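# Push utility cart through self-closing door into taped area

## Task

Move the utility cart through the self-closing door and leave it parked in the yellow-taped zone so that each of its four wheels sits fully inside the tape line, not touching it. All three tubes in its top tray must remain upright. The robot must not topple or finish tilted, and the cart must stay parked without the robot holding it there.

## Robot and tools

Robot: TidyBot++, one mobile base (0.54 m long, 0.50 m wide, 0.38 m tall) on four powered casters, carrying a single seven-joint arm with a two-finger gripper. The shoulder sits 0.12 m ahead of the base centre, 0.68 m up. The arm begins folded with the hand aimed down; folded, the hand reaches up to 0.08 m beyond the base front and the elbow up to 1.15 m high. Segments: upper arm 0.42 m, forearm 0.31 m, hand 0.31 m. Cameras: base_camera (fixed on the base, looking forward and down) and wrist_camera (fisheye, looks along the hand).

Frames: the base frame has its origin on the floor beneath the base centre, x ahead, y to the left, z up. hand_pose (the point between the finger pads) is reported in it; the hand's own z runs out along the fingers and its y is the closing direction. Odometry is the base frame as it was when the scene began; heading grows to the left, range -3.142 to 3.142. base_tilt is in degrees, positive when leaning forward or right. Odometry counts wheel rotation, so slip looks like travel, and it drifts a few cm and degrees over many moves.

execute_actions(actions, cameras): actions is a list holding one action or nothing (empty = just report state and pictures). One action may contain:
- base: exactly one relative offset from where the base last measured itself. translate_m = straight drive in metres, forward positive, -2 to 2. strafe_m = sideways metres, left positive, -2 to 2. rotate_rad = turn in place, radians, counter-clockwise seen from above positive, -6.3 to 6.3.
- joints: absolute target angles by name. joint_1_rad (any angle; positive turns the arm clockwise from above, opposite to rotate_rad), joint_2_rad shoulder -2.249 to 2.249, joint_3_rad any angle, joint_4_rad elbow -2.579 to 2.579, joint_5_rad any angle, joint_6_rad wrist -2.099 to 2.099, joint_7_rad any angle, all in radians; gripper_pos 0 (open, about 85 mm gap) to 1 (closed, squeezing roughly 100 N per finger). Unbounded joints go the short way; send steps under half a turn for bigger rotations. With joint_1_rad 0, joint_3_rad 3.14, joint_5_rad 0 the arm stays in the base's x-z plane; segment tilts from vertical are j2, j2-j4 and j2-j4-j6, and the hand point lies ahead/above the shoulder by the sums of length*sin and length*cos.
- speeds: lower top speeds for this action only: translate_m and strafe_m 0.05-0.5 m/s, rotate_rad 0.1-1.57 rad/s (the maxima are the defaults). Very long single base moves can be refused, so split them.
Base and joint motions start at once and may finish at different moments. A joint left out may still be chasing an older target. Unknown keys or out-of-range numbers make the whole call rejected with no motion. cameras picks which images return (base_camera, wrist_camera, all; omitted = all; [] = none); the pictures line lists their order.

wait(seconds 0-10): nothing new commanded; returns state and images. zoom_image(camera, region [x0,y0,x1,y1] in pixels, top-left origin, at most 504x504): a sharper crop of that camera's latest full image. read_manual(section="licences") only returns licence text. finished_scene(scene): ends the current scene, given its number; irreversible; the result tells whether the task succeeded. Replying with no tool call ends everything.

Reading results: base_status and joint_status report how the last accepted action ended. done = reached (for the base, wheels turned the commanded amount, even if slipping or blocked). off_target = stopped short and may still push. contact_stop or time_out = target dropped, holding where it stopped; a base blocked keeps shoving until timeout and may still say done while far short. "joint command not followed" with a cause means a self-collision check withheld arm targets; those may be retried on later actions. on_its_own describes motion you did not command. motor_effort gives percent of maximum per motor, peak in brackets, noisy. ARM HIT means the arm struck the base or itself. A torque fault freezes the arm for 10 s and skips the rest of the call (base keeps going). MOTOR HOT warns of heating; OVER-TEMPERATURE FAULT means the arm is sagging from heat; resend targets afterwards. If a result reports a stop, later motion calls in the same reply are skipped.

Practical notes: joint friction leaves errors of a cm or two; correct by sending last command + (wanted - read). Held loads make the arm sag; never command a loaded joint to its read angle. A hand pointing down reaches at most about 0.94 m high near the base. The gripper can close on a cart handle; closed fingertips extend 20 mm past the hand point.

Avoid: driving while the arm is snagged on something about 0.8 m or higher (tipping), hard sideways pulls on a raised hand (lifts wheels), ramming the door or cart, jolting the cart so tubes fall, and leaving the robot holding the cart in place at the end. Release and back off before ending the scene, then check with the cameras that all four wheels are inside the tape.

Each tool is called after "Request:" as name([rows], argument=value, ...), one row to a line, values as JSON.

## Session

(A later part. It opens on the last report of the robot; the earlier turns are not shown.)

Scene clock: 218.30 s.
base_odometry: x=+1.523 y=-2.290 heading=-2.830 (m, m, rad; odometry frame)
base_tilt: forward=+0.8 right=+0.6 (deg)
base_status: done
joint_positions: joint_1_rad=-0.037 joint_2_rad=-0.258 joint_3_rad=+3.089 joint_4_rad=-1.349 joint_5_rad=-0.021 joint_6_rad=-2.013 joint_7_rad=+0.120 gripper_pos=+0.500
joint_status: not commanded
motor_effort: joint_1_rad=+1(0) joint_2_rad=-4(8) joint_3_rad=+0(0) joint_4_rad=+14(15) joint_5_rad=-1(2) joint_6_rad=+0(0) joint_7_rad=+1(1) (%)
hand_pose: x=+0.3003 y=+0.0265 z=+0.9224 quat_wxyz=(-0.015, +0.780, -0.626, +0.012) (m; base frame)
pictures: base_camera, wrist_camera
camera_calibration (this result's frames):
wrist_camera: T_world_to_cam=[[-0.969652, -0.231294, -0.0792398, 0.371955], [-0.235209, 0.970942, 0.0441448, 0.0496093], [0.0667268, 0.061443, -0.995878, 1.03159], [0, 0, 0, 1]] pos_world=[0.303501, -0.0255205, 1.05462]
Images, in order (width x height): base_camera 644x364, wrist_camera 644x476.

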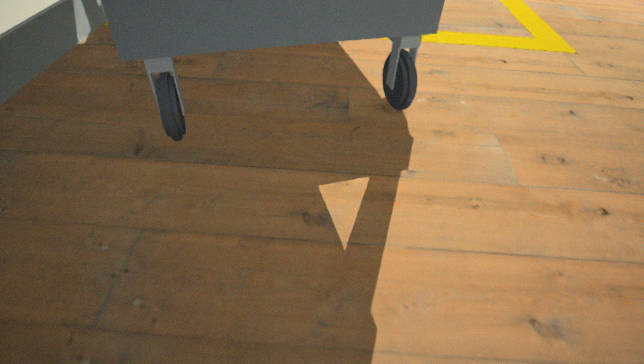

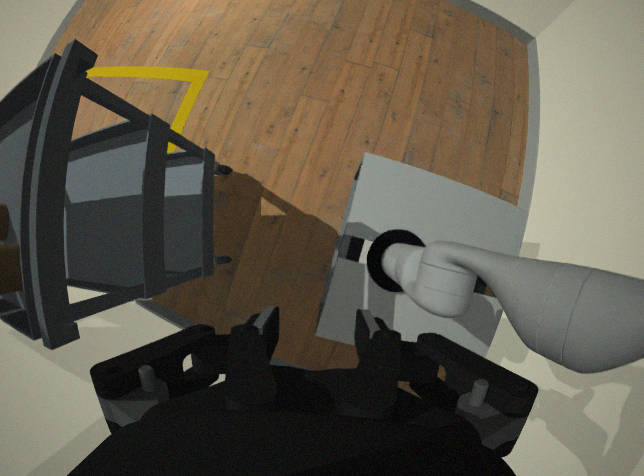

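Request:
execute_actions([
  {"base":{"strafe_m":-0.16},"joints":{"joint_1_rad":0.015,"joint_3_rad":3.16,"joint_5_rad":0.01,"joint_7_rad":-0.02}},
], cameras=[])

Request:
execute_actions([
  {"base":{"rotate_rad":0.27}},
], cameras=[])

Request:
execute_actions([
  {"base":{"translate_m":0.41},"speeds":{"translate_m":0.25}},
])

Scene clock: 233.80 s.
base_odometry: x=+1.474 y=-2.137 heading=-2.831 (m, m, rad; odometry frame)
base_tilt: forward=+0.8 right=+0.6 (deg)
base_status: done
joint_positions: joint_1_rad=+0.002 joint_2_rad=-0.258 joint_3_rad=+3.144 joint_4_rad=-1.349 joint_5_rad=-0.016 joint_6_rad=-2.013 joint_7_rad=+0.004 gripper_pos=+0.500
joint_status: all done
motor_effort: joint_1_rad=+0(1) joint_2_rad=-5(5) joint_3_rad=+0(3) joint_4_rad=+14(14) joint_5_rad=-1(0) joint_6_rad=-1(0) joint_7_rad=+1(1) (%)
hand_pose: x=+0.3025 y=+0.0050 z=+0.9227 quat_wxyz=(-0.019, +0.709, -0.705, +0.008) (m; base frame)
pictures: none
No camera images: the call's "cameras" was empty. Leave "cameras" out to get every camera's image.

Scene clock: 234.90 s.
base_odometry: x=+1.474 y=-2.137 heading=-2.561 (m, m, rad; odometry frame)
base_tilt: forward=+0.8 right=+0.6 (deg)
base_status: done
joint_positions: joint_1_rad=+0.002 joint_2_rad=-0.258 joint_3_rad=+3.144 joint_4_rad=-1.349 joint_5_rad=-0.016 joint_6_rad=-2.013 joint_7_rad=+0.004 gripper_pos=+0.500
joint_status: not commanded
motor_effort: joint_1_rad=+1(2) joint_2_rad=-5(6) joint_3_rad=+0(1) joint_4_rad=+14(14) joint_5_rad=-1(1) joint_6_rad=+0(0) joint_7_rad=+0(1) (%)
hand_pose: x=+0.3025 y=+0.0049 z=+0.9227 quat_wxyz=(-0.019, +0.709, -0.705, +0.008) (m; base frame)
pictures: none
No camera images: the call's "cameras" was empty. Leave "cameras" out to get every camera's image.

Scene clock: 237.40 s.
base_odometry: x=+1.132 y=-2.363 heading=-2.560 (m, m, rad; odometry frame)
base_tilt: forward=+0.8 right=+0.6 (deg)
base_status: done
joint_positions: joint_1_rad=+0.002 joint_2_rad=-0.253 joint_3_rad=+3.144 joint_4_rad=-1.349 joint_5_rad=-0.016 joint_6_rad=-2.013 joint_7_rad=+0.004 gripper_pos=+0.500
joint_status: not commanded
motor_effort: joint_1_rad=+1(0) joint_2_rad=-5(7) joint_3_rad=+0(1) joint_4_rad=+14(14) joint_5_rad=-1(2) joint_6_rad=+0(0) joint_7_rad=+1(1) (%)
hand_pose: x=+0.3035 y=+0.0049 z=+0.9218 quat_wxyz=(-0.017, +0.709, -0.705, +0.006) (m; base frame)
pictures: base_camera, wrist_camera
camera_calibration (this result's frames):
wrist_camera: T_world_to_cam=[[-0.997005, -0.0220417, -0.0741268, 0.372624], [-0.0264498, 0.997906, 0.0590212, -0.0058564], [0.0726707, 0.0608051, -0.995501, 1.02996], [0, 0, 0, 1]] pos_world=[0.296505, -0.0485693, 1.05329]
Images, in order (width x height): base_camera 644x364, wrist_camera 644x476.

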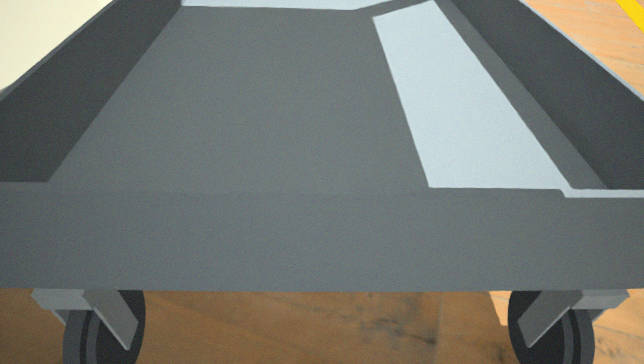

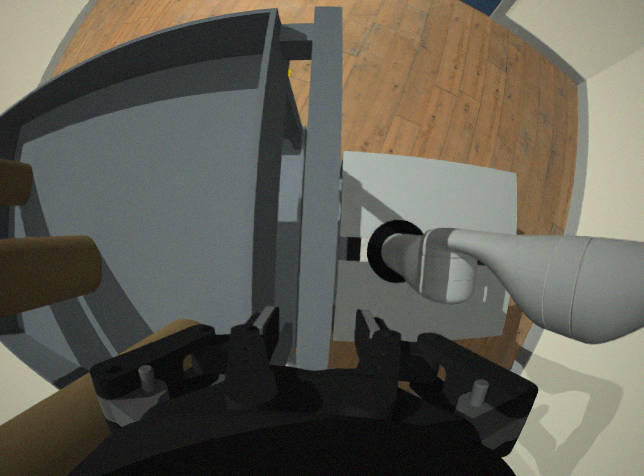

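Request:
execute_actions([
  {"joints":{"joint_2_rad":-0.305,"joint_4_rad":-1.605,"joint_6_rad":-1.81}},
], cameras=[])

Request:
execute_actions([
  {"joints":{"gripper_pos":1}},
], cameras=[])

Request:
execute_actions([
  {"base":{"rotate_rad":-0.4},"speeds":{"rotate_rad":0.12}},
])

Scene clock: 245.23 s.
base_odometry: x=+1.132 y=-2.363 heading=-2.560 (m, m, rad; odometry frame)
base_tilt: forward=+0.8 right=+0.6 (deg)
base_status: not commanded
joint_positions: joint_1_rad=+0.002 joint_2_rad=-0.284 joint_3_rad=+3.144 joint_4_rad=-1.586 joint_5_rad=-0.016 joint_6_rad=-1.829 joint_7_rad=+0.004 gripper_pos=+0.500
joint_status: all done
motor_effort: joint_1_rad=+0(1) joint_2_rad=-5(5) joint_3_rad=+0(0) joint_4_rad=+15(15) joint_5_rad=-1(1) joint_6_rad=-2(0) joint_7_rad=+1(1) (%)
hand_pose: x=+0.3074 y=+0.0052 z=+0.8581 quat_wxyz=(-0.010, +0.708, -0.706, -0.002) (m; base frame)
pictures: none
No camera images: the call's "cameras" was empty. Leave "cameras" out to get every camera's image.

Scene clock: 246.07 s.
base_odometry: x=+1.132 y=-2.363 heading=-2.560 (m, m, rad; odometry frame)
base_tilt: forward=+0.8 right=+0.6 (deg)
base_status: not commanded
joint_positions: joint_1_rad=+0.004 joint_2_rad=-0.288 joint_3_rad=+3.144 joint_4_rad=-1.587 joint_5_rad=-0.016 joint_6_rad=-1.827 joint_7_rad=+0.000 gripper_pos=+0.744
joint_status: gripper_pos off_target (ended at +0.744, target +1.000)
motor_effort: joint_1_rad=+0(0) joint_2_rad=-6(7) joint_3_rad=+0(2) joint_4_rad=+15(19) joint_5_rad=-1(0) joint_6_rad=-1(0) joint_7_rad=+1(4) (%)
hand_pose: x=+0.3072 y=+0.0048 z=+0.8585 quat_wxyz=(-0.012, +0.706, -0.708, +0.000) (m; base frame)
pictures: none
No camera images: the call's "cameras" was empty. Leave "cameras" out to get every camera's image.

Scene clock: 252.53 s.
base_odometry: x=+1.132 y=-2.363 heading=-2.953 (m, m, rad; odometry frame)
base_tilt: forward=+0.8 right=+0.6 (deg)
base_status: rotate_rad time_out (by the wheels' count: -0.393 of -0.400)
joint_positions: joint_1_rad=-0.042 joint_2_rad=-0.290 joint_3_rad=+3.099 joint_4_rad=-1.589 joint_5_rad=-0.062 joint_6_rad=-1.807 joint_7_rad=+0.081 gripper_pos=+0.744
joint_status: not commanded
motor_effort: joint_1_rad=+8(20) joint_2_rad=-10(10) joint_3_rad=+7(20) joint_4_rad=+10(17) joint_5_rad=+5(18) joint_6_rad=-5(3) joint_7_rad=-9(20) (%)
hand_pose: x=+0.3096 y=+0.0383 z=+0.8587 quat_wxyz=(-0.030, +0.767, -0.641, -0.004) (m; base frame)
pictures: base_camera, wrist_camera
camera_calibration (this result's frames):
wrist_camera: T_world_to_cam=[[-0.978009, -0.191402, -0.0828435, 0.382848], [-0.198523, 0.976093, 0.0884925, -0.00647169], [0.0639253, 0.102993, -0.992626, 0.963263], [0, 0, 0, 1]] pos_world=[0.311567, -0.0196143, 0.988449]
Images, in order (width x height): base_camera 644x364, wrist_camera 644x476.

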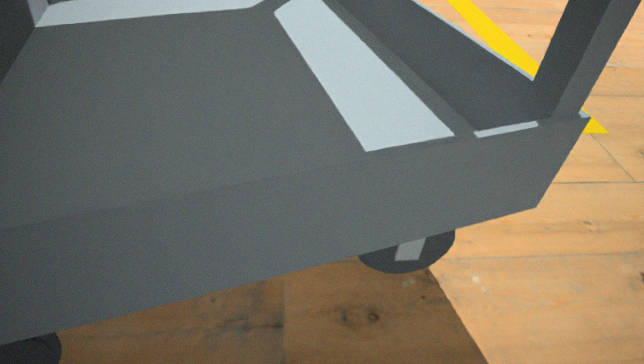

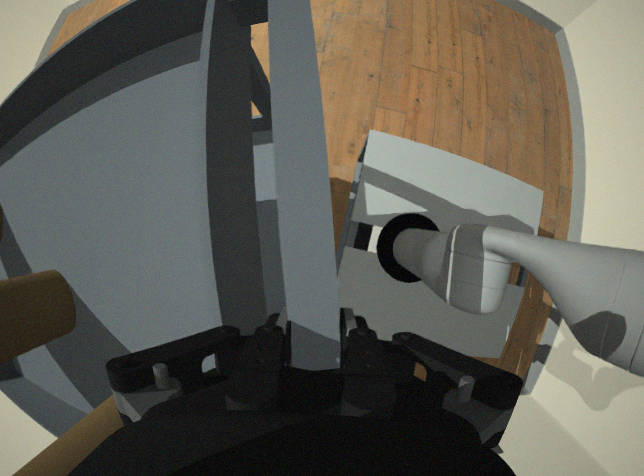

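Request:
execute_actions([
  {"base":{"translate_m":-0.4},"speeds":{"translate_m":0.1}},
])

Scene clock: 270.30 s.
base_odometry: x=+1.525 y=-2.288 heading=-2.954 (m, m, rad; odometry frame)
base_tilt: forward=+0.8 right=+0.7 (deg)
base_status: done
joint_positions: joint_1_rad=+0.065 joint_2_rad=-0.283 joint_3_rad=+3.213 joint_4_rad=-1.585 joint_5_rad=+0.058 joint_6_rad=-1.784 joint_7_rad=-0.063 gripper_pos=+0.744
joint_status: not commanded
motor_effort: joint_1_rad=-11(12) joint_2_rad=-8(16) joint_3_rad=-14(15) joint_4_rad=+15(17) joint_5_rad=-12(13) joint_6_rad=-2(9) joint_7_rad=+11(11) (%)
hand_pose: x=+0.3183 y=-0.0466 z=+0.8586 quat_wxyz=(-0.005, +0.629, -0.777, +0.033) (m; base frame)
pictures: base_camera, wrist_camera
camera_calibration (this result's frames):
wrist_camera: T_world_to_cam=[[-0.976973, 0.18937, -0.0983023, 0.405757], [0.1892, 0.981875, 0.0111275, 0.0213652], [0.0986278, -0.00772753, -0.995094, 0.957321], [0, 0, 0, 1]] pos_world=[0.297953, -0.0904183, 0.992274]
Images, in order (width x height): base_camera 644x364, wrist_camera 644x476.

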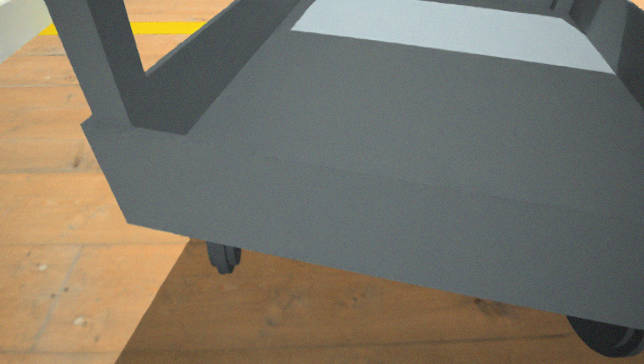

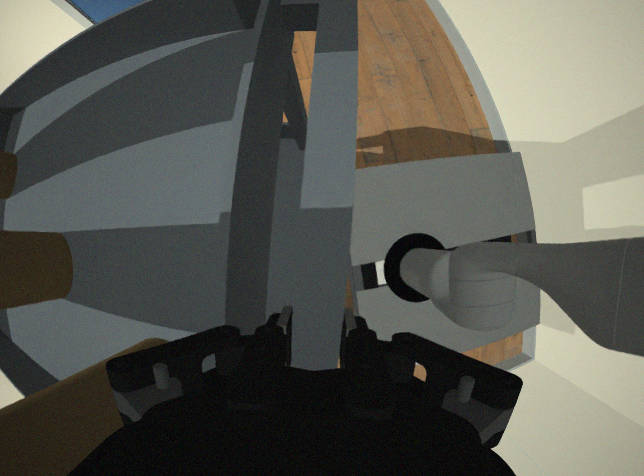

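Request:
execute_actions([
  {"base":{"strafe_m":-0.2},"speeds":{"strafe_m":0.08},"joints":{"joint_2_rad":-0.41,"joint_4_rad":-1.65,"joint_6_rad":-1.91}},
], cameras=["base_camera"])

Request:
execute_actions([
  {"base":{"strafe_m":-0.45},"speeds":{"strafe_m":0.1},"joints":{"joint_2_rad":-0.52,"joint_4_rad":-1.695,"joint_6_rad":-2.0}},
])

Scene clock: 284.50 s.
base_odometry: x=+1.488 y=-2.091 heading=-2.954 (m, m, rad; odometry frame)
base_tilt: forward=+0.8 right=+0.6 (deg)
base_status: done
joint_positions: joint_1_rad=-0.003 joint_2_rad=-0.410 joint_3_rad=+3.144 joint_4_rad=-1.650 joint_5_rad=-0.010 joint_6_rad=-1.894 joint_7_rad=+0.002 gripper_pos=+0.745
joint_status: all done
motor_effort: joint_1_rad=+6(11) joint_2_rad=+3(11) joint_3_rad=+6(13) joint_4_rad=+17(18) joint_5_rad=+3(11) joint_6_rad=+0(8) joint_7_rad=-7(12) (%)
hand_pose: x=+0.2510 y=+0.0044 z=+0.8585 quat_wxyz=(-0.006, +0.709, -0.705, -0.001) (m; base frame)
pictures: base_camera
Images, in order (width x height): base_camera 644x364.

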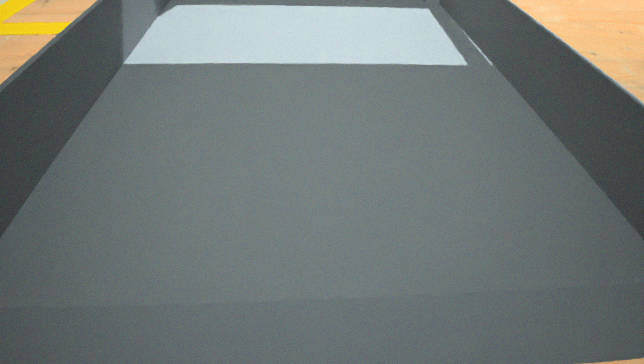

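Scene clock: 289.57 s.
base_odometry: x=+1.404 y=-1.649 heading=-2.954 (m, m, rad; odometry frame)
base_tilt: forward=+0.8 right=+0.6 (deg)
base_status: done
joint_positions: joint_1_rad=+0.001 joint_2_rad=-0.485 joint_3_rad=+3.140 joint_4_rad=-1.680 joint_5_rad=-0.020 joint_6_rad=-1.932 joint_7_rad=-0.014 gripper_pos=+0.745
joint_status: joint_6_rad off_target (ended at -1.932, target -2.000); the others done
motor_effort: joint_1_rad=+1(10) joint_2_rad=-1(9) joint_3_rad=+2(9) joint_4_rad=+16(18) joint_5_rad=+0(8) joint_6_rad=-9(20) joint_7_rad=+1(11) (%)
hand_pose: x=+0.2198 y=+0.0072 z=+0.8584 quat_wxyz=(-0.012, +0.704, -0.710, -0.001) (m; base frame)
pictures: base_camera, wrist_camera
camera_calibration (this result's frames):
wrist_camera: T_world_to_cam=[[-0.998354, -0.00808569, -0.0567821, 0.269791], [-0.0116238, 0.997992, 0.0622598, -0.0126188], [0.0561647, 0.0628173, -0.996443, 0.977154], [0, 0, 0, 1]] pos_world=[0.214318, -0.0466073, 0.989783]
Images, in order (width x height): base_camera 644x364, wrist_camera 644x476.

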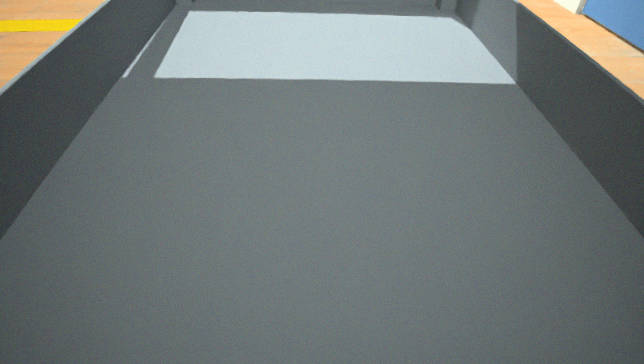

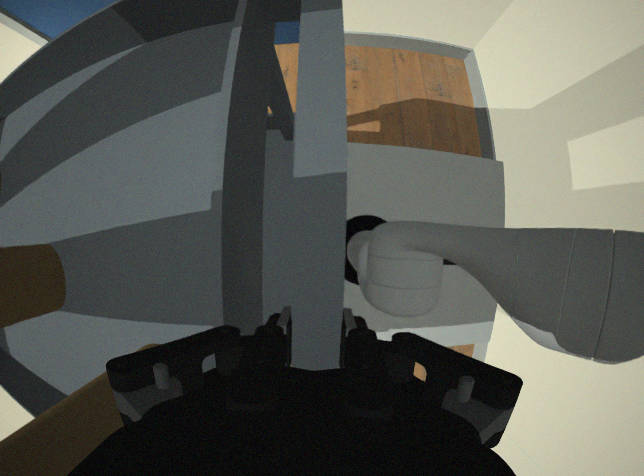

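Request:
execute_actions([
  {"base":{"rotate_rad":1.65},"speeds":{"rotate_rad":0.25}},
])

Scene clock: 304.43 s.
base_odometry: x=+1.404 y=-1.649 heading=-2.721 (m, m, rad; odometry frame)
base_tilt: forward=+0.8 right=+0.6 (deg)
base_status: rotate_rad time_out (by the wheels' count: +0.233 of +1.650)
joint_positions: joint_1_rad=+0.018 joint_2_rad=-0.469 joint_3_rad=+3.172 joint_4_rad=-1.675 joint_5_rad=+0.036 joint_6_rad=-1.902 joint_7_rad=-0.014 gripper_pos=+0.745
joint_status: not commanded
motor_effort: joint_1_rad=-1(3) joint_2_rad=-8(12) joint_3_rad=-5(7) joint_4_rad=+11(16) joint_5_rad=-8(10) joint_6_rad=-14(20) joint_7_rad=+0(4) (%)
hand_pose: x=+0.2323 y=-0.0168 z=+0.8583 quat_wxyz=(-0.004, +0.681, -0.732, +0.019) (m; base frame)
pictures: base_camera, wrist_camera
camera_calibration (this result's frames):
wrist_camera: T_world_to_cam=[[-0.995743, 0.0539857, -0.0747083, 0.297986], [0.0522803, 0.998329, 0.0245991, 0.0289613], [0.0759115, 0.0205886, -0.996902, 0.972956], [0, 0, 0, 1]] pos_world=[0.221345, -0.0650317, 0.991492]
Images, in order (width x height): base_camera 644x364, wrist_camera 644x476.

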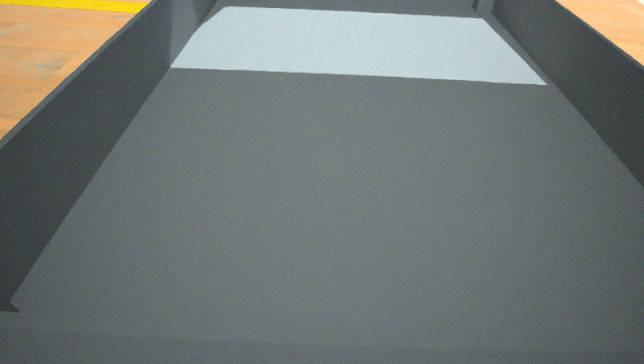

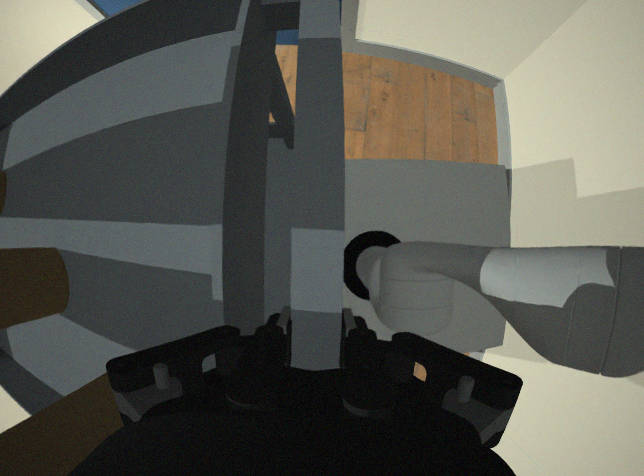

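Request:
execute_actions([
  {"base":{"rotate_rad":-0.06},"joints":{"joint_2_rad":-0.37,"joint_4_rad":-1.62,"joint_6_rad":-1.86}},
], cameras=[])

Request:
execute_actions([
  {"joints":{"joint_2_rad":-0.25,"joint_4_rad":-1.545,"joint_6_rad":-1.81}},
], cameras=[])

Request:
execute_actions([
  {"joints":{"joint_2_rad":-0.12,"joint_4_rad":-1.445,"joint_6_rad":-1.78}},
], cameras=[])

Request:
execute_actions([
  {"joints":{"joint_2_rad":0.01,"joint_4_rad":-1.325,"joint_6_rad":-1.77}},
], cameras=["base_camera"])

Request:
execute_actions([
  {"base":{"translate_m":0.3},"speeds":{"translate_m":0.1}},
])

Scene clock: 318.27 s.
base_odometry: x=+1.404 y=-1.649 heading=-2.780 (m, m, rad; odometry frame)
base_tilt: forward=+0.8 right=+0.6 (deg)
base_status: done
joint_positions: joint_1_rad=+0.003 joint_2_rad=-0.428 joint_3_rad=+3.152 joint_4_rad=-1.658 joint_5_rad=+0.007 joint_6_rad=-1.906 joint_7_rad=-0.014 gripper_pos=+0.745
joint_status: joint_2_rad off_target (ended at -0.428, target -0.370); the others done
motor_effort: joint_1_rad=+3(5) joint_2_rad=+7(9) joint_3_rad=+3(4) joint_4_rad=+17(18) joint_5_rad=+2(5) joint_6_rad=+4(13) joint_7_rad=-3(5) (%)
hand_pose: x=+0.2425 y=-0.0032 z=+0.8584 quat_wxyz=(-0.001, +0.697, -0.717, +0.003) (m; base frame)
pictures: none
No camera images: the call's "cameras" was empty. Leave "cameras" out to get every camera's image.

Scene clock: 319.43 s.
base_odometry: x=+1.404 y=-1.649 heading=-2.780 (m, m, rad; odometry frame)
base_tilt: forward=+0.8 right=+0.6 (deg)
base_status: not commanded
joint_positions: joint_1_rad=+0.011 joint_2_rad=-0.269 joint_3_rad=+3.154 joint_4_rad=-1.574 joint_5_rad=+0.008 joint_6_rad=-1.836 joint_7_rad=-0.014 gripper_pos=+0.745
joint_status: all done
motor_effort: joint_1_rad=+0(3) joint_2_rad=-3(9) joint_3_rad=-1(4) joint_4_rad=+18(21) joint_5_rad=-4(5) joint_6_rad=+2(5) joint_7_rad=-2(2) (%)
hand_pose: x=+0.3108 y=-0.0060 z=+0.8589 quat_wxyz=(+0.001, +0.693, -0.721, +0.002) (m; base frame)
pictures: none
No camera images: the call's "cameras" was empty. Leave "cameras" out to get every camera's image.

Scene clock: 320.70 s.
base_odometry: x=+1.404 y=-1.649 heading=-2.780 (m, m, rad; odometry frame)
base_tilt: forward=+0.8 right=+0.6 (deg)
base_status: not commanded
joint_positions: joint_1_rad=+0.011 joint_2_rad=-0.131 joint_3_rad=+3.154 joint_4_rad=-1.472 joint_5_rad=+0.008 joint_6_rad=-1.798 joint_7_rad=-0.012 gripper_pos=+0.745
joint_status: all done
motor_effort: joint_1_rad=+3(3) joint_2_rad=-11(12) joint_3_rad=+2(2) joint_4_rad=+17(23) joint_5_rad=-1(4) joint_6_rad=+0(9) joint_7_rad=-5(5) (%)
hand_pose: x=+0.3709 y=-0.0072 z=+0.8594 quat_wxyz=(+0.001, +0.694, -0.720, +0.003) (m; base frame)
pictures: none
No camera images: the call's "cameras" was empty. Leave "cameras" out to get every camera's image.

Scene clock: 321.90 s.
base_odometry: x=+1.404 y=-1.649 heading=-2.780 (m, m, rad; odometry frame)
base_tilt: forward=+0.8 right=+0.6 (deg)
base_status: not commanded
joint_positions: joint_1_rad=+0.011 joint_2_rad=+0.008 joint_3_rad=+3.154 joint_4_rad=-1.343 joint_5_rad=+0.008 joint_6_rad=-1.778 joint_7_rad=-0.005 gripper_pos=+0.745
joint_status: all done
motor_effort: joint_1_rad=+4(5) joint_2_rad=-18(18) joint_3_rad=+2(4) joint_4_rad=+17(25) joint_5_rad=-1(1) joint_6_rad=+1(8) joint_7_rad=-6(6) (%)
hand_pose: x=+0.4334 y=-0.0084 z=+0.8598 quat_wxyz=(-0.002, +0.696, -0.718, +0.007) (m; base frame)
pictures: base_camera
Images, in order (width x height): base_camera 644x364.

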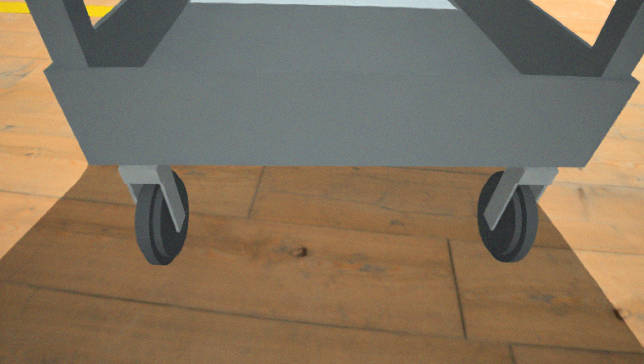

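Scene clock: 325.47 s.
base_odometry: x=+1.123 y=-1.756 heading=-2.779 (m, m, rad; odometry frame)
base_tilt: forward=+0.8 right=+0.6 (deg)
base_status: done
joint_positions: joint_1_rad=-0.001 joint_2_rad=+0.008 joint_3_rad=+3.151 joint_4_rad=-1.342 joint_5_rad=+0.008 joint_6_rad=-1.781 joint_7_rad=+0.003 gripper_pos=+0.745
joint_status: not commanded
motor_effort: joint_1_rad=+7(7) joint_2_rad=-18(19) joint_3_rad=+6(6) joint_4_rad=+17(23) joint_5_rad=+4(4) joint_6_rad=+0(7) joint_7_rad=-7(7) (%)
hand_pose: x=+0.4326 y=-0.0038 z=+0.8599 quat_wxyz=(-0.001, +0.704, -0.710, +0.006) (m; base frame)
pictures: base_camera, wrist_camera
camera_calibration (this result's frames):
wrist_camera: T_world_to_cam=[[-0.998639, -0.00902835, -0.0513765, 0.477706], [-0.0109326, 0.999259, 0.0369053, 0.0222267], [0.0510052, 0.0374167, -0.997997, 0.970862], [0, 0, 0, 1]] pos_world=[0.42778, -0.0542238, 0.99264]
Images, in order (width x height): base_camera 644x364, wrist_camera 644x476.

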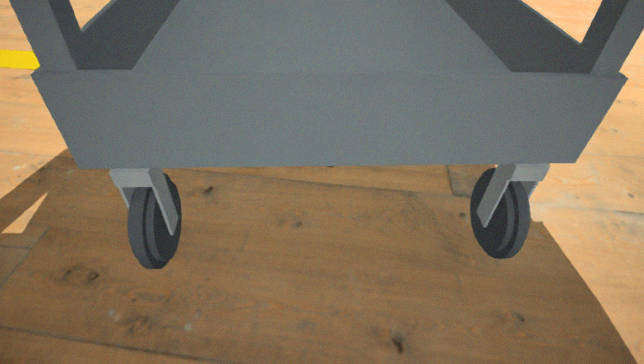

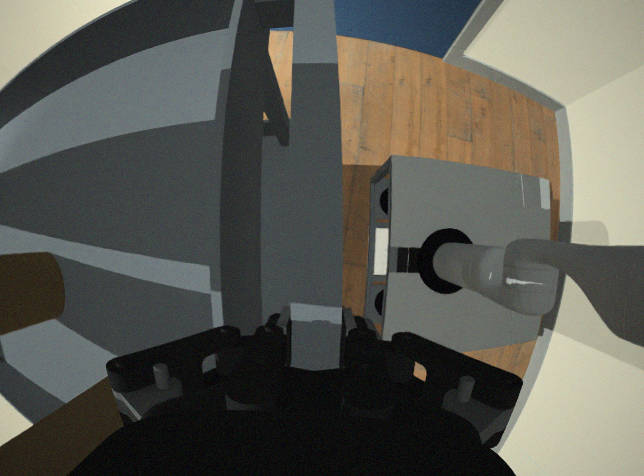

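Request:
execute_actions([
  {"base":{"translate_m":0.65},"speeds":{"translate_m":0.13}},
], cameras=["base_camera"])

Request:
execute_actions([
  {"base":{"strafe_m":0.25},"speeds":{"strafe_m":0.08}},
])

Scene clock: 338.17 s.
base_odometry: x=+0.516 y=-1.987 heading=-2.778 (m, m, rad; odometry frame)
base_tilt: forward=+0.8 right=+0.6 (deg)
base_status: done
joint_positions: joint_1_rad=-0.013 joint_2_rad=+0.011 joint_3_rad=+3.139 joint_4_rad=-1.340 joint_5_rad=+0.002 joint_6_rad=-1.778 joint_7_rad=+0.019 gripper_pos=+0.745
joint_status: not commanded
motor_effort: joint_1_rad=+9(9) joint_2_rad=-17(19) joint_3_rad=+8(8) joint_4_rad=+17(24) joint_5_rad=+4(5) joint_6_rad=+1(7) joint_7_rad=-10(10) (%)
hand_pose: x=+0.4342 y=+0.0061 z=+0.8599 quat_wxyz=(-0.004, +0.720, -0.694, +0.005) (m; base frame)
pictures: base_camera
Images, in order (width x height): base_camera 644x364.

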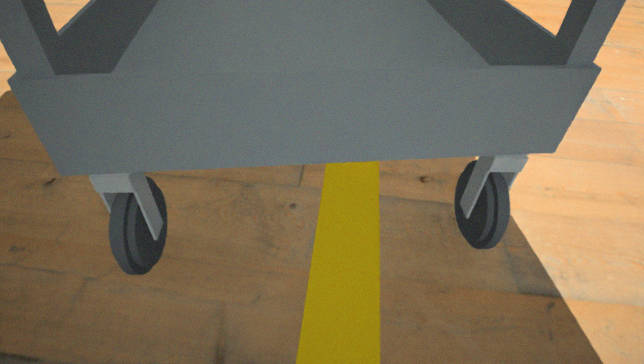

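Scene clock: 341.80 s.
base_odometry: x=+0.605 y=-2.221 heading=-2.778 (m, m, rad; odometry frame)
base_tilt: forward=+0.8 right=+0.6 (deg)
base_status: done
joint_positions: joint_1_rad=+0.056 joint_2_rad=+0.028 joint_3_rad=+3.195 joint_4_rad=-1.323 joint_5_rad=+0.028 joint_6_rad=-1.748 joint_7_rad=-0.061 gripper_pos=+0.745
joint_status: not commanded
motor_effort: joint_1_rad=-8(10) joint_2_rad=-22(24) joint_3_rad=-9(12) joint_4_rad=+12(18) joint_5_rad=-5(8) joint_6_rad=-4(7) joint_7_rad=+11(11) (%)
hand_pose: x=+0.4484 y=-0.0432 z=+0.8600 quat_wxyz=(-0.004, +0.642, -0.766, +0.025) (m; base frame)
pictures: base_camera, wrist_camera
camera_calibration (this result's frames):
wrist_camera: T_world_to_cam=[[-0.984116, 0.155842, -0.0850249, 0.522771], [0.154933, 0.987775, 0.0172267, 0.00381626], [0.0866701, 0.00377994, -0.99623, 0.9527], [0, 0, 0, 1]] pos_world=[0.431306, -0.0888404, 0.993491]
Images, in order (width x height): base_camera 644x364, wrist_camera 644x476.

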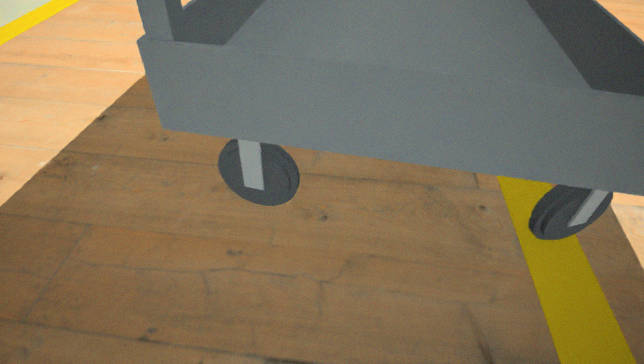

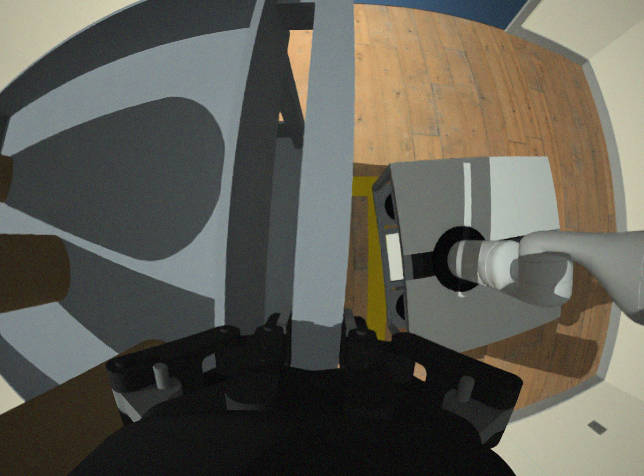

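Request:
execute_actions([
  {"base":{"strafe_m":0.2},"speeds":{"strafe_m":0.08}},
], cameras=[])

Request:
execute_actions([
  {"base":{"translate_m":-0.5},"speeds":{"translate_m":0.12}},
])

Scene clock: 354.73 s.
base_odometry: x=+0.676 y=-2.408 heading=-2.778 (m, m, rad; odometry frame)
base_tilt: forward=+0.8 right=+0.6 (deg)
base_status: done
joint_positions: joint_1_rad=+0.057 joint_2_rad=+0.029 joint_3_rad=+3.204 joint_4_rad=-1.322 joint_5_rad=+0.033 joint_6_rad=-1.751 joint_7_rad=-0.083 gripper_pos=+0.745
joint_status: not commanded
motor_effort: joint_1_rad=-5(13) joint_2_rad=-18(24) joint_3_rad=-6(14) joint_4_rad=+14(15) joint_5_rad=-1(9) joint_6_rad=+0(8) joint_7_rad=+10(15) (%)
hand_pose: x=+0.4477 y=-0.0478 z=+0.8600 quat_wxyz=(-0.001, +0.629, -0.777, +0.026) (m; base frame)
pictures: none
No camera images: the call's "cameras" was empty. Leave "cameras" out to get every camera's image.

Scene clock: 359.53 s.
base_odometry: x=+1.143 y=-2.230 heading=-2.778 (m, m, rad; odometry frame)
base_tilt: forward=+0.8 right=+0.6 (deg)
base_status: done
joint_positions: joint_1_rad=-0.065 joint_2_rad=+0.034 joint_3_rad=+3.092 joint_4_rad=-1.316 joint_5_rad=-0.041 joint_6_rad=-1.745 joint_7_rad=+0.040 gripper_pos=+0.745
joint_status: not commanded
motor_effort: joint_1_rad=+17(20) joint_2_rad=-19(28) joint_3_rad=+15(17) joint_4_rad=+16(18) joint_5_rad=+9(11) joint_6_rad=-3(11) joint_7_rad=-12(13) (%)
hand_pose: x=+0.4503 y=+0.0519 z=+0.8604 quat_wxyz=(-0.031, +0.762, -0.647, +0.001) (m; base frame)
pictures: base_camera, wrist_camera
camera_calibration (this result's frames):
wrist_camera: T_world_to_cam=[[-0.980373, -0.175185, -0.0904339, 0.529929], [-0.182718, 0.979651, 0.0830598, 0.00535445], [0.0740428, 0.0979535, -0.992433, 0.9501], [0, 0, 0, 1]] pos_world=[0.450158, -0.00547562, 0.99039]
Images, in order (width x height): base_camera 644x364, wrist_camera 644x476.

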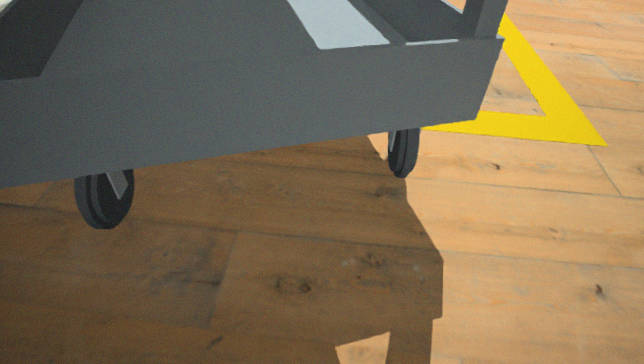

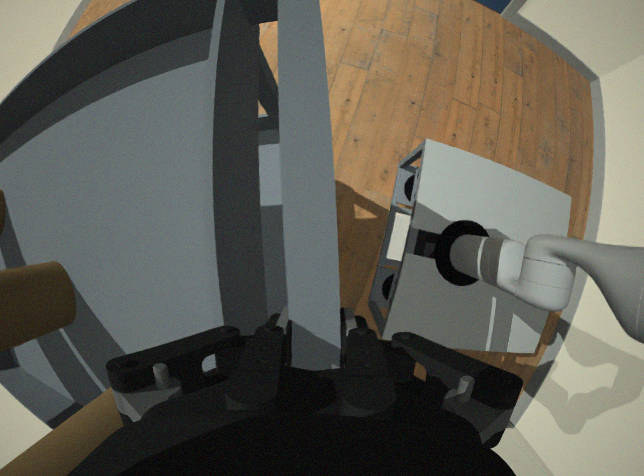

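Request:
execute_actions([
  {"base":{"strafe_m":0.1},"speeds":{"strafe_m":0.08}},
], cameras=[])

Request:
execute_actions([
  {"base":{"translate_m":0.22},"speeds":{"translate_m":0.1}},
], cameras=["base_camera"])

Scene clock: 373.50 s.
base_odometry: x=+1.179 y=-2.324 heading=-2.778 (m, m, rad; odometry frame)
base_tilt: forward=+0.8 right=+0.6 (deg)
base_status: done
joint_positions: joint_1_rad=-0.009 joint_2_rad=+0.028 joint_3_rad=+3.129 joint_4_rad=-1.322 joint_5_rad=-0.006 joint_6_rad=-1.765 joint_7_rad=+0.042 gripper_pos=+0.745
joint_status: not commanded
motor_effort: joint_1_rad=+4(18) joint_2_rad=-16(20) joint_3_rad=+3(15) joint_4_rad=+19(19) joint_5_rad=+0(10) joint_6_rad=+2(1) joint_7_rad=-4(13) (%)
hand_pose: x=+0.4455 y=+0.0101 z=+0.8601 quat_wxyz=(-0.012, +0.729, -0.684, +0.007) (m; base frame)
pictures: none
No camera images: the call's "cameras" was empty. Leave "cameras" out to get every camera's image.

Scene clock: 376.23 s.
base_odometry: x=+0.973 y=-2.403 heading=-2.777 (m, m, rad; odometry frame)
base_tilt: forward=+0.8 right=+0.6 (deg)
base_status: done
joint_positions: joint_1_rad=+0.004 joint_2_rad=+0.013 joint_3_rad=+3.142 joint_4_rad=-1.336 joint_5_rad=-0.006 joint_6_rad=-1.782 joint_7_rad=-0.015 gripper_pos=+0.745
joint_status: not commanded
motor_effort: joint_1_rad=+0(6) joint_2_rad=-18(18) joint_3_rad=-1(5) joint_4_rad=+17(23) joint_5_rad=+1(4) joint_6_rad=-1(6) joint_7_rad=+4(3) (%)
hand_pose: x=+0.4347 y=+0.0019 z=+0.8605 quat_wxyz=(-0.006, +0.701, -0.713, +0.002) (m; base frame)
pictures: base_camera
Images, in order (width x height): base_camera 644x364.

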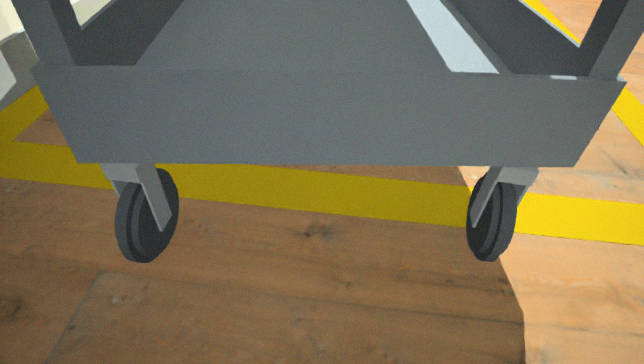

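Request:
execute_actions([
  {"base":{"translate_m":0.28},"speeds":{"translate_m":0.1}},
], cameras=["base_camera"])

Request:
execute_actions([
  {"joints":{"gripper_pos":0.5}},
], cameras=[])

Request:
execute_actions([
  {"joints":{"joint_2_rad":0.05,"joint_4_rad":-1.1,"joint_6_rad":-1.97}},
], cameras=[])

Request:
execute_actions([
  {"base":{"translate_m":-0.5},"speeds":{"translate_m":0.3}},
], cameras=[])

Request:
execute_actions([
  {"joints":{"joint_2_rad":0.9,"joint_4_rad":-2.0,"joint_6_rad":1.2,"joint_7_rad":1.57}},
])

Scene clock: 388.17 s.
base_odometry: x=+0.711 y=-2.502 heading=-2.777 (m, m, rad; odometry frame)
base_tilt: forward=+0.8 right=+0.6 (deg)
base_status: done
joint_positions: joint_1_rad=+0.048 joint_2_rad=+0.004 joint_3_rad=+3.186 joint_4_rad=-1.344 joint_5_rad=+0.012 joint_6_rad=-1.792 joint_7_rad=-0.077 gripper_pos=+0.745
joint_status: not commanded
motor_effort: joint_1_rad=-9(9) joint_2_rad=-16(18) joint_3_rad=-10(10) joint_4_rad=+18(23) joint_5_rad=-6(6) joint_6_rad=+0(7) joint_7_rad=+14(14) (%)
hand_pose: x=+0.4268 y=-0.0307 z=+0.8606 quat_wxyz=(+0.004, +0.644, -0.765, +0.005) (m; base frame)
pictures: base_camera
Images, in order (width x height): base_camera 644x364.

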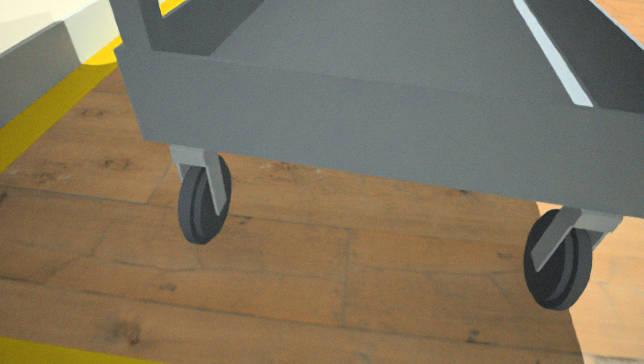

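Scene clock: 389.00 s.
base_odometry: x=+0.712 y=-2.502 heading=-2.777 (m, m, rad; odometry frame)
base_tilt: forward=+0.8 right=+0.6 (deg)
base_status: not commanded
joint_positions: joint_1_rad=+0.011 joint_2_rad=+0.005 joint_3_rad=+3.159 joint_4_rad=-1.338 joint_5_rad=+0.012 joint_6_rad=-1.790 joint_7_rad=-0.049 gripper_pos=+0.500
joint_status: all done
motor_effort: joint_1_rad=+1(10) joint_2_rad=-15(19) joint_3_rad=+0(10) joint_4_rad=+15(19) joint_5_rad=-1(6) joint_6_rad=-2(1) joint_7_rad=+1(14) (%)
hand_pose: x=+0.4299 y=-0.0112 z=+0.8620 quat_wxyz=(+0.001, +0.678, -0.735, +0.007) (m; base frame)
pictures: none
No camera images: the call's "cameras" was empty. Leave "cameras" out to get every camera's image.

Scene clock: 390.23 s.
base_odometry: x=+0.712 y=-2.502 heading=-2.777 (m, m, rad; odometry frame)
base_tilt: forward=+0.8 right=+0.6 (deg)
base_status: not commanded
joint_positions: joint_1_rad=+0.011 joint_2_rad=+0.029 joint_3_rad=+3.159 joint_4_rad=-1.120 joint_5_rad=+0.012 joint_6_rad=-1.951 joint_7_rad=-0.049 gripper_pos=+0.500
joint_status: all done
motor_effort: joint_1_rad=+1(1) joint_2_rad=-16(16) joint_3_rad=+0(0) joint_4_rad=+14(16) joint_5_rad=-1(1) joint_6_rad=+0(0) joint_7_rad=+1(1) (%)
hand_pose: x=+0.4309 y=-0.0109 z=+0.9203 quat_wxyz=(-0.011, +0.677, -0.736, +0.019) (m; base frame)
pictures: none
No camera images: the call's "cameras" was empty. Leave "cameras" out to get every camera's image.

Scene clock: 392.90 s.
base_odometry: x=+1.179 y=-2.324 heading=-2.777 (m, m, rad; odometry frame)
base_tilt: forward=+0.8 right=+0.6 (deg)
base_status: done
joint_positions: joint_1_rad=+0.011 joint_2_rad=+0.047 joint_3_rad=+3.159 joint_4_rad=-1.119 joint_5_rad=+0.012 joint_6_rad=-1.953 joint_7_rad=-0.049 gripper_pos=+0.500
joint_status: not commanded
motor_effort: joint_1_rad=+0(3) joint_2_rad=-15(20) joint_3_rad=-1(3) joint_4_rad=+14(15) joint_5_rad=-1(2) joint_6_rad=-1(0) joint_7_rad=+0(1) (%)
hand_pose: x=+0.4347 y=-0.0111 z=+0.9146 quat_wxyz=(-0.004, +0.677, -0.736, +0.012) (m; base frame)
pictures: none
No camera images: the call's "cameras" was empty. Leave "cameras" out to get every camera's image.

Scene clock: 396.13 s.
base_odometry: x=+1.179 y=-2.324 heading=-2.777 (m, m, rad; odometry frame)
base_tilt: forward=+0.8 right=+0.6 (deg)
base_status: not commanded
joint_positions: joint_1_rad=+0.011 joint_2_rad=+0.891 joint_3_rad=+3.159 joint_4_rad=-1.982 joint_5_rad=+0.012 joint_6_rad=+1.186 joint_7_rad=+1.542 gripper_pos=+0.500
joint_status: all done
motor_effort: joint_1_rad=+1(1) joint_2_rad=-37(39) joint_3_rad=-1(1) joint_4_rad=+9(18) joint_5_rad=-1(1) joint_6_rad=+8(8) joint_7_rad=+1(0) (%)
hand_pose: x=+0.8387 y=-0.0125 z=+0.6067 quat_wxyz=(+0.001, +0.747, -0.009, +0.665) (m; base frame)
pictures: base_camera, wrist_camera
camera_calibration (this result's frames):
wrist_camera: T_world_to_cam=[[0.0287698, -0.999586, 0.00032839, -0.0352235], [-0.160794, -0.00495217, -0.986976, 0.779006], [0.986569, 0.0283423, -0.16087, -0.594875], [0, 0, 0, 1]] pos_world=[0.713157, -0.014491, 0.673174]
Images, in order (width x height): base_camera 644x364, wrist_camera 644x476.

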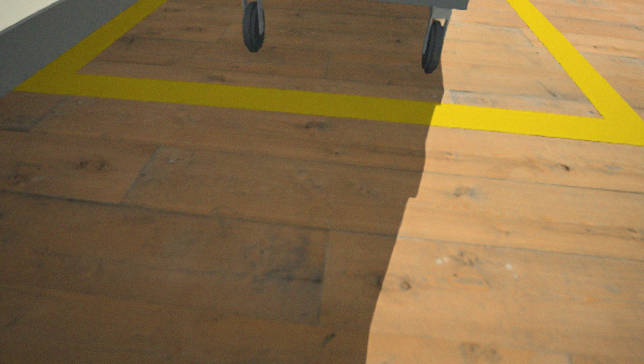

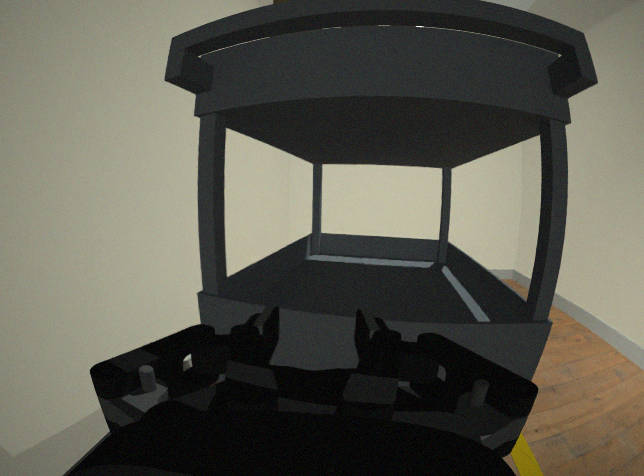

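Request:
finished_scene(scene=2)

The scene is finished: the task was done.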